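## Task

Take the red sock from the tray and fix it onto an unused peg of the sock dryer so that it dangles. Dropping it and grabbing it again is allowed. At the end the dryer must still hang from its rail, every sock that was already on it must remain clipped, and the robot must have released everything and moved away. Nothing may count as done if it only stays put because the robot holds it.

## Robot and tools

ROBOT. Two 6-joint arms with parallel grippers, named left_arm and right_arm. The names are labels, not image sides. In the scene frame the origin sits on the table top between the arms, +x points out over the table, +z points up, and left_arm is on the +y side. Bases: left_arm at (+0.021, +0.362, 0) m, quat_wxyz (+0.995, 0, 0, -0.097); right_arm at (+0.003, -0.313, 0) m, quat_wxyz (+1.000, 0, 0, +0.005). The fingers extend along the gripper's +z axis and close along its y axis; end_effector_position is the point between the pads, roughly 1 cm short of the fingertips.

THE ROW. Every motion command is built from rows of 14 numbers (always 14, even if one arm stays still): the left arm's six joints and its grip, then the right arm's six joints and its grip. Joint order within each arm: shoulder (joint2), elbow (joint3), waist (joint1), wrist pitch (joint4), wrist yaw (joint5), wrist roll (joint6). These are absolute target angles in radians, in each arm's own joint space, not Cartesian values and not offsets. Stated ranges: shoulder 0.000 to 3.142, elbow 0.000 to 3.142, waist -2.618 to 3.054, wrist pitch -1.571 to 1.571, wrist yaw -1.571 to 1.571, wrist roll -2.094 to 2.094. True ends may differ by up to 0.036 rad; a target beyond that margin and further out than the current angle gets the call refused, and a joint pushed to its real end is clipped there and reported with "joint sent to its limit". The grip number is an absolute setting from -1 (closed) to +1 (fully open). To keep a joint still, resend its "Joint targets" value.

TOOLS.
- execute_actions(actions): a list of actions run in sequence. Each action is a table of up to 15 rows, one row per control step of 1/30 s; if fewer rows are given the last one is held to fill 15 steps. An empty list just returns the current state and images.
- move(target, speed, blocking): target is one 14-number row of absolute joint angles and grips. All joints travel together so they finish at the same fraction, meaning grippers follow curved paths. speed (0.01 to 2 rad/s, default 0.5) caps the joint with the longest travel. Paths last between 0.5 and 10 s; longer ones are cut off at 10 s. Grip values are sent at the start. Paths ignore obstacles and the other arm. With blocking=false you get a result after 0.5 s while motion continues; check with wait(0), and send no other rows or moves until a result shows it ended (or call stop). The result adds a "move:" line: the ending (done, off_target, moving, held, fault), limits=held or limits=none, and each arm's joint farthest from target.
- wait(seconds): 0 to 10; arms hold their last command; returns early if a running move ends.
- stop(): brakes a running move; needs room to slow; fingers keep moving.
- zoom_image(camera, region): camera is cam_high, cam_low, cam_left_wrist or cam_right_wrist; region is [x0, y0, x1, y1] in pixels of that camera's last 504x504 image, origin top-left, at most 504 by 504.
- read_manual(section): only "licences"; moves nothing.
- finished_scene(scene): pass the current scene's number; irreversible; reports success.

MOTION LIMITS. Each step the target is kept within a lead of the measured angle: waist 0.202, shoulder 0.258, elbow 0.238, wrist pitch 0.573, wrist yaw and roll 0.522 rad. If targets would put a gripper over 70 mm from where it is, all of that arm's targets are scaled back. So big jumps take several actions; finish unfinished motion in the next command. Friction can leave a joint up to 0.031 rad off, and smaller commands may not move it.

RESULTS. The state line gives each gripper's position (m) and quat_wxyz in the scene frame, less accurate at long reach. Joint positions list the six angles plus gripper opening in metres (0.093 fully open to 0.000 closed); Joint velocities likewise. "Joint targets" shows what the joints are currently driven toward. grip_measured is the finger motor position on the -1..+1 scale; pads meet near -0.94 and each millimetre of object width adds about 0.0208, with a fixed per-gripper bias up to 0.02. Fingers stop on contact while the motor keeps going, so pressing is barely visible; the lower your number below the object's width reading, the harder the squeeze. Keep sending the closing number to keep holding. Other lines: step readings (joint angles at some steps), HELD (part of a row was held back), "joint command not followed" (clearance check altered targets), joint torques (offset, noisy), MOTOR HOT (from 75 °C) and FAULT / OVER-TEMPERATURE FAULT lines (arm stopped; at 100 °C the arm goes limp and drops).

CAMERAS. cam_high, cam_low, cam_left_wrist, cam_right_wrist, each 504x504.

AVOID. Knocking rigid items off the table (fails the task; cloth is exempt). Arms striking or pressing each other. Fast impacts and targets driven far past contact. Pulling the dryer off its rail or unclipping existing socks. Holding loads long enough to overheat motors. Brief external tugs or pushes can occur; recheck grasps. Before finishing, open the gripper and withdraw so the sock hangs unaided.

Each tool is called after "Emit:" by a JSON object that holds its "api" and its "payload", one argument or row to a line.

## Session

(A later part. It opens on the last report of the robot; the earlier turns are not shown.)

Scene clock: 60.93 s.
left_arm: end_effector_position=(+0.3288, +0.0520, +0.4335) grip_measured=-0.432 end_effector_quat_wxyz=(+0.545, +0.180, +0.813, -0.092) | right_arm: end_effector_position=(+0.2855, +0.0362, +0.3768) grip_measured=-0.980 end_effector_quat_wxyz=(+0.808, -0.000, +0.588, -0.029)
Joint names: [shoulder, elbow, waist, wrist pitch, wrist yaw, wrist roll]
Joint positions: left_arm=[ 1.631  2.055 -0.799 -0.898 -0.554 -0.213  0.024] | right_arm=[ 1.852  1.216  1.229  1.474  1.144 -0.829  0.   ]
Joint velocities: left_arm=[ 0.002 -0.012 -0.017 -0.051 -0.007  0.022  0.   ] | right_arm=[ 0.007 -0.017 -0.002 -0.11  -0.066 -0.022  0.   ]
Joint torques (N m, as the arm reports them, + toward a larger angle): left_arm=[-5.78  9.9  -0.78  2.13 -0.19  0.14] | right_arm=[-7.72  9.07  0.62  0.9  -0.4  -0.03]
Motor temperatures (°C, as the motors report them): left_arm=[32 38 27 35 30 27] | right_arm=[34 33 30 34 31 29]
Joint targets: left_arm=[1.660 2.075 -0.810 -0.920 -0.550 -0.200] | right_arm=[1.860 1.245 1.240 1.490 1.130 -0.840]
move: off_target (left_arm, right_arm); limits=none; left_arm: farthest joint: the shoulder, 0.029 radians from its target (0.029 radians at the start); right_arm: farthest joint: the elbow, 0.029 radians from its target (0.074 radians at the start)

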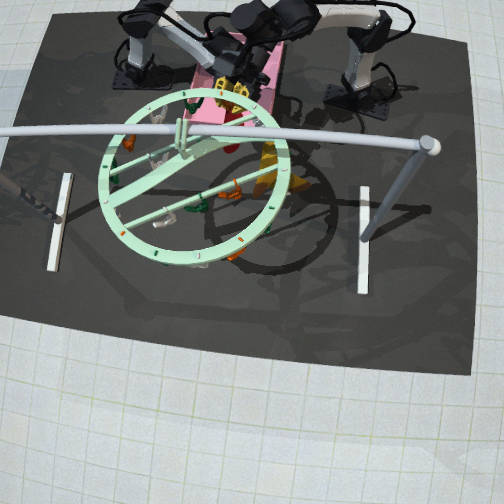

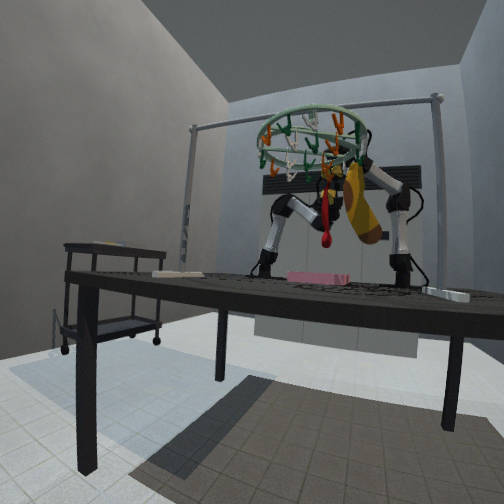

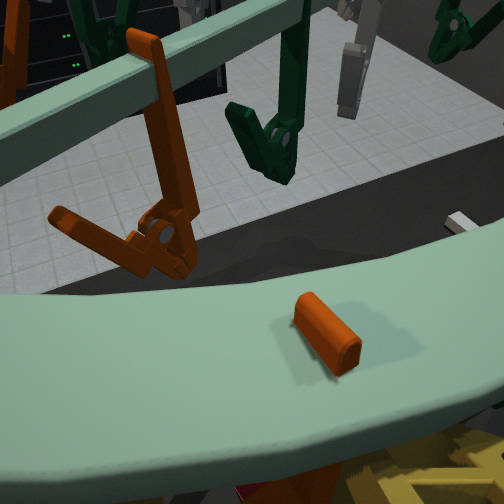

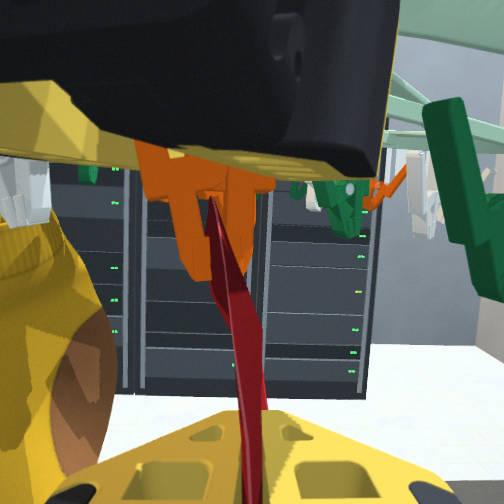

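In. Release peg gently, then sock.

Emit:
{"api": "execute_actions", "payload": {
  "actions": [
    [[1.66,2.075,-0.81,-0.92,-0.55,-0.2,-0.2, 1.86,1.245,1.24,1.49,1.13,-0.84,-1]],
    [[1.66,2.075,-0.81,-0.92,-0.55,-0.2,0.0, 1.86,1.245,1.24,1.49,1.13,-0.84,-1]],
    [[1.66,2.075,-0.81,-0.92,-0.55,-0.2,0.1, 1.86,1.245,1.24,1.49,1.13,-0.84,0]],
    [[1.66,2.075,-0.81,-0.92,-0.55,-0.2,0.1, 1.86,1.245,1.24,1.49,1.13,-0.84,0]]
  ]
}}

Emit:
{"api": "move", "payload": {
  "target": [1.66,2.075,-0.81,-0.92,-0.55,-0.2,0.5, 1.6,0.8,1.5,1.49,1.3,-0.7,0],
  "speed": 0.3
}}

Emit:
{"api": "move", "payload": {
  "target": [1.4,1.75,-0.9,-0.8,-0.55,-0.2,0.5, 1.6,0.8,1.5,1.49,1.3,-0.7,0],
  "speed": 0.2
}}

Scene clock: 63.13 s.
left_arm: end_effector_position=(+0.3278, +0.0540, +0.4297) grip_measured=+0.098 end_effector_quat_wxyz=(+0.540, +0.185, +0.817, -0.085) | right_arm: end_effector_position=(+0.2854, +0.0362, +0.3773) grip_measured=-0.002 end_effector_quat_wxyz=(+0.809, -0.000, +0.588, -0.029)
Joint names: [shoulder, elbow, waist, wrist pitch, wrist yaw, wrist roll]
Joint positions: left_arm=[ 1.631  2.055 -0.799 -0.918 -0.556 -0.21   0.05 ] | right_arm=[ 1.852  1.216  1.229  1.476  1.143 -0.83   0.045]
Joint velocities: left_arm=[ 0.002 -0.022  0.002  0.11   0.066 -0.037  0.   ] | right_arm=[-0.002 -0.007  0.002 -0.007  0.022  0.051 -0.   ]
Joint torques (N m, as the arm reports them, + toward a larger angle): left_arm=[-5.72  9.83 -0.88  2.32 -0.17  0.11] | right_arm=[-7.84  9.01  0.68  0.88 -0.4  -0.01]
Motor temperatures (°C, as the motors report them): left_arm=[32 39 27 35 30 27] | right_arm=[35 34 30 34 31 29]
Joint targets: left_arm=[1.660 2.075 -0.810 -0.920 -0.550 -0.200] | right_arm=[1.860 1.245 1.240 1.490 1.130 -0.840]
Step readings (joint positions; steps 1 to 15: 1st action; 16 to 30: 2nd action; 31 to 45: 3rd action; 46 to 60: 4th action):
0: left_arm=[1.631 2.055 -0.799 -0.898 -0.554 -0.213] | right_arm=[1.852 1.216 1.229 1.474 1.144 -0.829]
1: left_arm=[1.631 2.055 -0.799 -0.898 -0.555 -0.213] | right_arm=[1.852 1.216 1.229 1.474 1.144 -0.829]
2: left_arm=[1.631 2.055 -0.799 -0.898 -0.556 -0.213] | right_arm=[1.852 1.216 1.229 1.474 1.144 -0.829]
4: left_arm=[1.631 2.055 -0.799 -0.898 -0.556 -0.213] | right_arm=[1.852 1.216 1.229 1.474 1.144 -0.829]
8: left_arm=[1.631 2.055 -0.799 -0.899 -0.556 -0.213] | right_arm=[1.852 1.216 1.229 1.474 1.144 -0.829]
15: left_arm=[1.631 2.055 -0.799 -0.899 -0.556 -0.213] | right_arm=[1.852 1.216 1.229 1.474 1.144 -0.829]
16: left_arm=[1.631 2.055 -0.799 -0.900 -0.556 -0.212] | right_arm=[1.852 1.216 1.229 1.474 1.144 -0.829]
17: left_arm=[1.631 2.055 -0.799 -0.902 -0.556 -0.212] | right_arm=[1.852 1.216 1.229 1.474 1.144 -0.829]
19: left_arm=[1.631 2.055 -0.799 -0.910 -0.556 -0.211] | right_arm=[1.852 1.216 1.229 1.474 1.144 -0.830]
23: left_arm=[1.631 2.055 -0.799 -0.916 -0.556 -0.211] | right_arm=[1.852 1.216 1.229 1.475 1.144 -0.830]
30: left_arm=[1.631 2.055 -0.799 -0.917 -0.556 -0.210] | right_arm=[1.852 1.216 1.229 1.476 1.143 -0.830]
31: left_arm=[1.631 2.055 -0.799 -0.918 -0.556 -0.210] | right_arm=[1.852 1.216 1.229 1.476 1.143 -0.830]
32: left_arm=[1.631 2.055 -0.799 -0.918 -0.556 -0.210] | right_arm=[1.852 1.216 1.229 1.476 1.143 -0.830]
34: left_arm=[1.631 2.055 -0.799 -0.918 -0.556 -0.210] | right_arm=[1.852 1.216 1.229 1.476 1.143 -0.830]
38: left_arm=[1.631 2.055 -0.799 -0.918 -0.556 -0.210] | right_arm=[1.852 1.216 1.229 1.476 1.143 -0.830]
45: left_arm=[1.631 2.055 -0.799 -0.918 -0.556 -0.210] | right_arm=[1.852 1.216 1.229 1.476 1.143 -0.830]
46: left_arm=[1.631 2.055 -0.799 -0.918 -0.556 -0.210] | right_arm=[1.852 1.216 1.229 1.476 1.143 -0.830]
47: left_arm=[1.631 2.055 -0.799 -0.918 -0.556 -0.210] | right_arm=[1.852 1.216 1.229 1.476 1.143 -0.830]
49: left_arm=[1.631 2.055 -0.799 -0.918 -0.556 -0.210] | right_arm=[1.852 1.216 1.229 1.476 1.143 -0.830]
53: left_arm=[1.631 2.055 -0.799 -0.918 -0.556 -0.210] | right_arm=[1.852 1.216 1.229 1.476 1.143 -0.830]
60: Joint positions above

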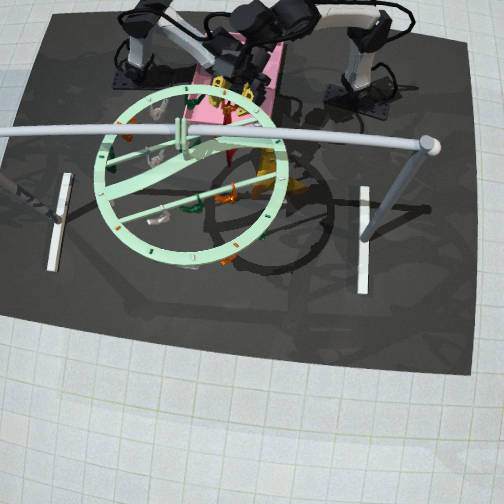

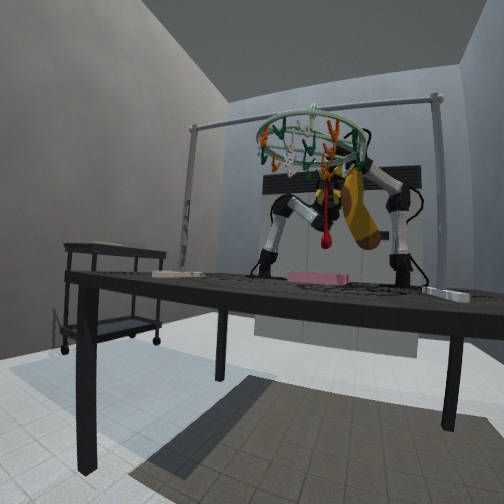

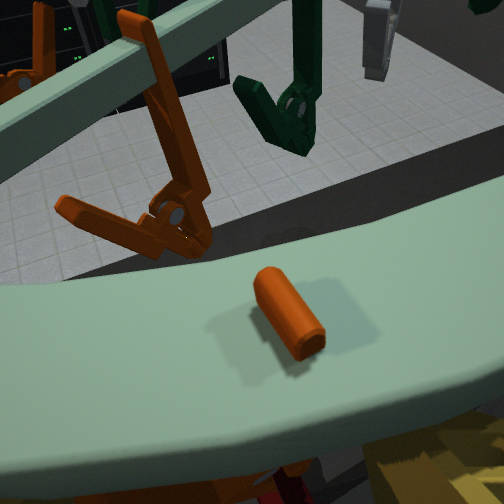

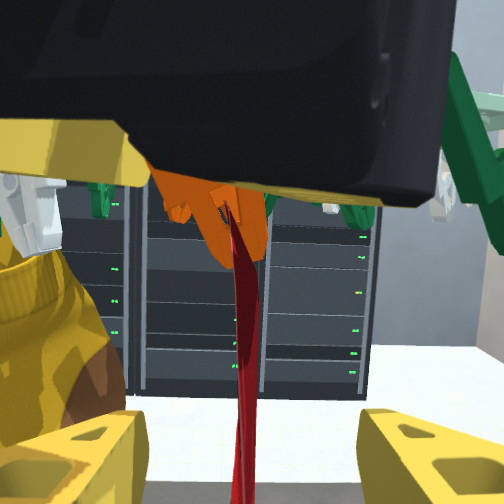

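Scene clock: 65.03 s.
left_arm: end_effector_position=(+0.3278, +0.0540, +0.4297) grip_measured=+0.498 end_effector_quat_wxyz=(+0.540, +0.185, +0.817, -0.085) | right_arm: end_effector_position=(+0.1886, +0.0156, +0.3184) grip_measured=-0.002 end_effector_quat_wxyz=(+0.765, -0.067, +0.639, +0.037)
Joint names: [shoulder, elbow, waist, wrist pitch, wrist yaw, wrist roll]
Joint positions: left_arm=[ 1.631  2.055 -0.799 -0.918 -0.556 -0.21   0.069] | right_arm=[ 1.62   0.819  1.49   1.476  1.289 -0.711  0.045]
Joint velocities: left_arm=[-0.002  0.007  0.032  0.037 -0.007  0.007  0.   ] | right_arm=[-0.007  0.007  0.002  0.037  0.007 -0.007 -0.   ]
Joint torques (N m, as the arm reports them, + toward a larger angle): left_arm=[-5.83  9.85 -0.67  2.37 -0.2   0.06] | right_arm=[-7.7   5.11  0.81  1.   -0.14  0.2 ]
Motor temperatures (°C, as the motors report them): left_arm=[32 39 27 35 30 27] | right_arm=[35 34 30 34 31 29]
Joint targets: left_arm=[1.660 2.075 -0.810 -0.920 -0.550 -0.200] | right_arm=[1.600 0.800 1.500 1.490 1.300 -0.700]
move: off_target (left_arm); limits=none; left_arm: farthest joint: the shoulder, 0.029 radians from its target (0.029 radians at the start); right_arm: farthest joint: the shoulder, 0.020 radians from its target (0.252 radians at the start)

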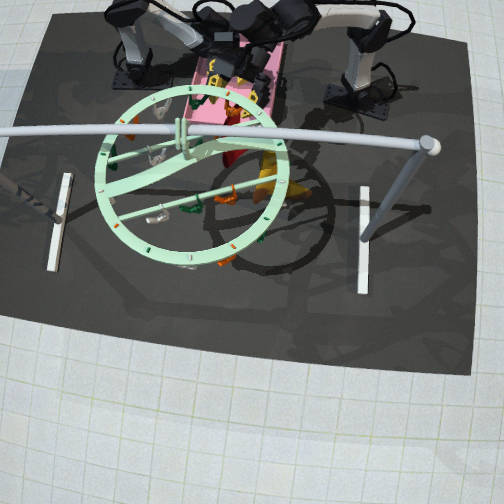

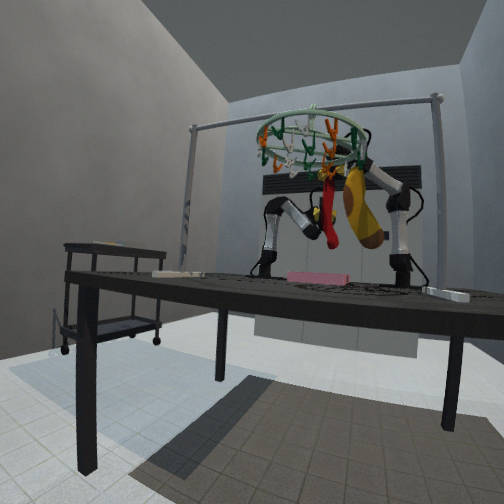

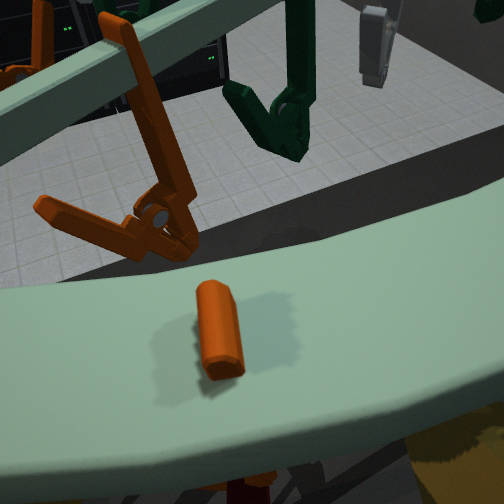

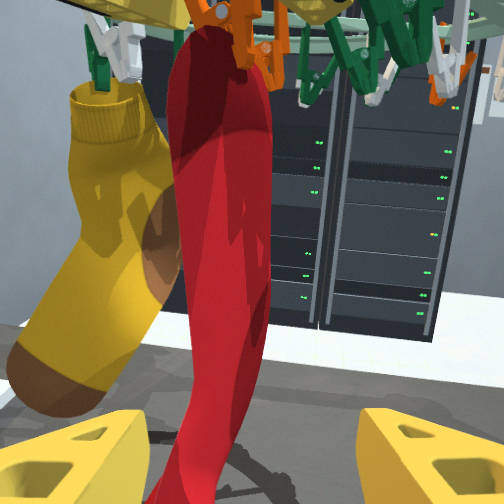

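Scene clock: 67.07 s.
left_arm: end_effector_position=(+0.2795, +0.0643, +0.4187) grip_measured=+0.498 end_effector_quat_wxyz=(+0.544, +0.216, +0.802, -0.118) | right_arm: end_effector_position=(+0.1886, +0.0155, +0.3183) grip_measured=-0.002 end_effector_quat_wxyz=(+0.765, -0.066, +0.640, +0.037)
Joint names: [shoulder, elbow, waist, wrist pitch, wrist yaw, wrist roll]
Joint positions: left_arm=[ 1.422  1.775 -0.889 -0.816 -0.556 -0.207  0.069] | right_arm=[ 1.62   0.819  1.49   1.476  1.29  -0.71   0.045]
Joint velocities: left_arm=[ 0.017 -0.012 -0.012 -0.007  0.007 -0.022  0.001] | right_arm=[-0.007  0.017 -0.007  0.007 -0.051 -0.066 -0.001]
Joint torques (N m, as the arm reports them, + toward a larger angle): left_arm=[-7.82  5.98 -0.96  2.51 -0.15  0.1 ] | right_arm=[-7.72  5.11  0.66  0.99 -0.14  0.18]
Motor temperatures (°C, as the motors report them): left_arm=[33 38 27 35 30 27] | right_arm=[35 33 30 34 31 29]
Joint targets: left_arm=[1.400 1.750 -0.900 -0.800 -0.550 -0.200] | right_arm=[1.600 0.800 1.500 1.490 1.300 -0.700]
move: off_target (left_arm); limits=none; left_arm: farthest joint: the elbow, 0.025 radians from its target (0.305 radians at the start); right_arm: farthest joint: the shoulder, 0.020 radians from its target (0.020 radians at the start)

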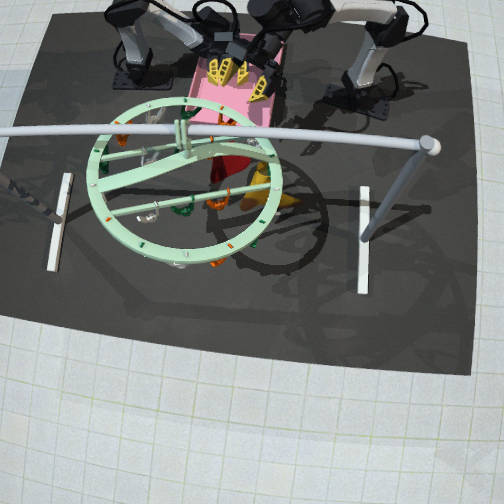

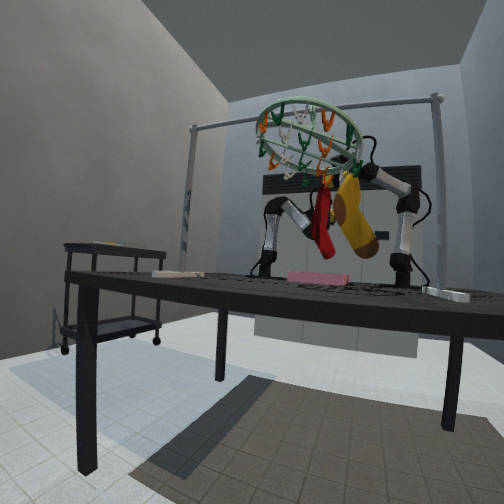

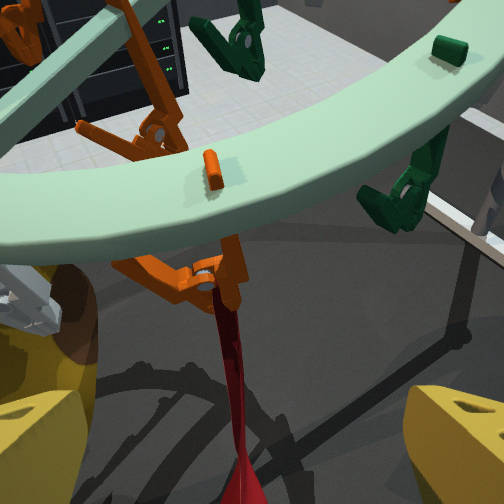

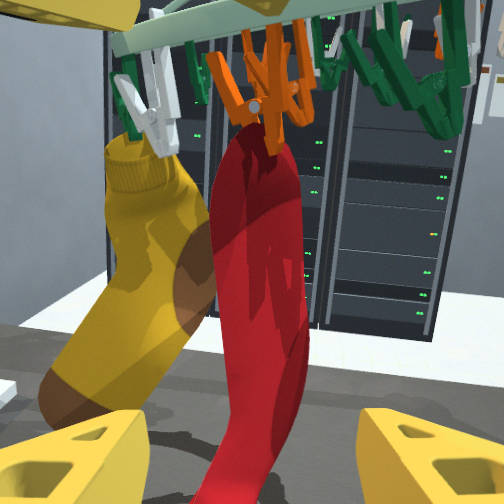

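Emit:
{"api": "move", "payload": {
  "target": [0.6,1.0,-0.9,-0.8,0,0,0.5, 0.6,0.4,1.5,0.5,1.0,0,0],
  "speed": 0.8
}}

Emit:
{"api": "finished_scene", "payload": {
  "scene": 1
}}

Scene clock: 69.30 s.
left_arm: end_effector_position=(+0.1305, +0.1596, +0.3235) grip_measured=+0.498 end_effector_quat_wxyz=(+0.474, +0.425, +0.718, -0.282) | right_arm: end_effector_position=(+0.1607, -0.1120, +0.3263) grip_measured=-0.002 end_effector_quat_wxyz=(+0.713, -0.069, +0.644, +0.269)
Joint names: [shoulder, elbow, waist, wrist pitch, wrist yaw, wrist roll]
Joint positions: left_arm=[ 0.621  1.024 -0.889 -0.805 -0.011 -0.007  0.069] | right_arm=[ 0.614  0.418  1.49   0.505  1.012 -0.011  0.045]
Joint velocities: left_arm=[ 0.017  0.007 -0.002 -0.051 -0.051  0.007 -0.   ] | right_arm=[-0.007 -0.002  0.012 -0.095 -0.007 -0.007 -0.002]
Joint torques (N m, as the arm reports them, + toward a larger angle): left_arm=[-0.76  5.87 -0.88  2.6   0.06  0.05] | right_arm=[-1.11  6.55  0.58  1.32 -0.15  0.17]
Motor temperatures (°C, as the motors report them): left_arm=[32 38 27 35 30 27] | right_arm=[35 33 30 34 31 29]
Joint targets: left_arm=[0.600 1.000 -0.900 -0.800 -0.000 0.000] | right_arm=[0.600 0.400 1.500 0.500 1.000 -0.000]
move: off_target (left_arm); limits=none; left_arm: farthest joint: the elbow, 0.024 radians from its target (0.775 radians at the start); right_arm: farthest joint: the elbow, 0.018 radians from its target (0.419 radians at the start)

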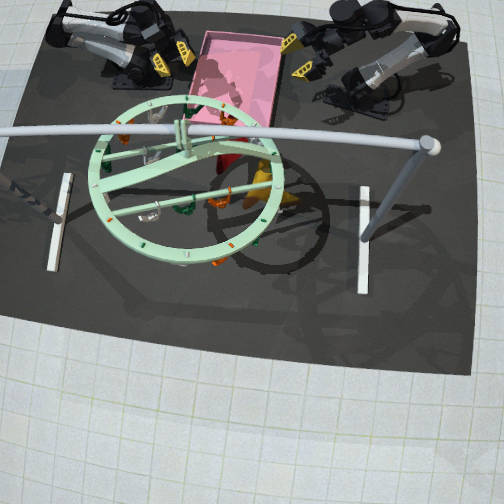

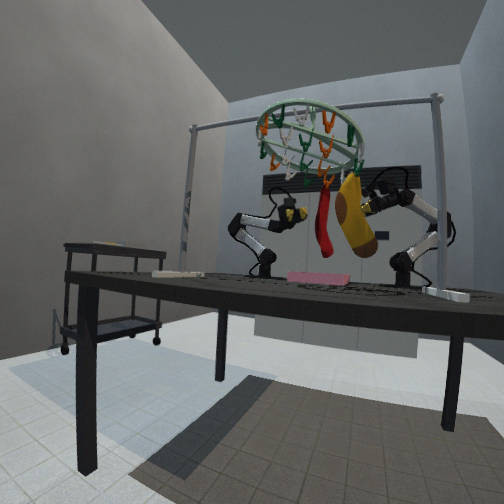

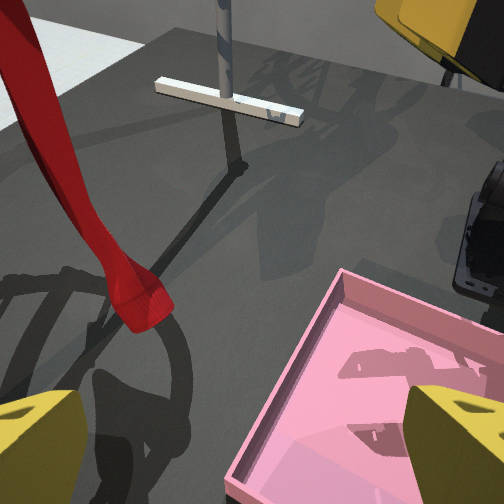

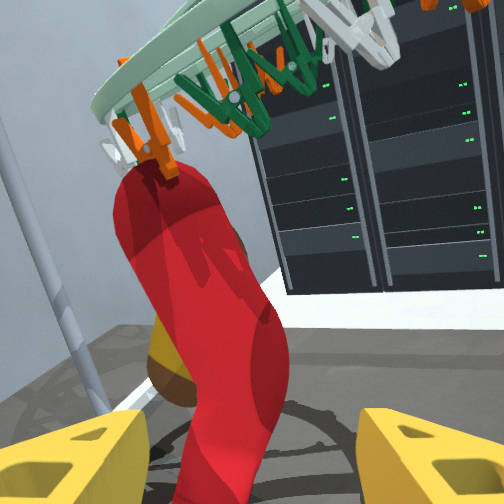

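The scene is finished: the task was done.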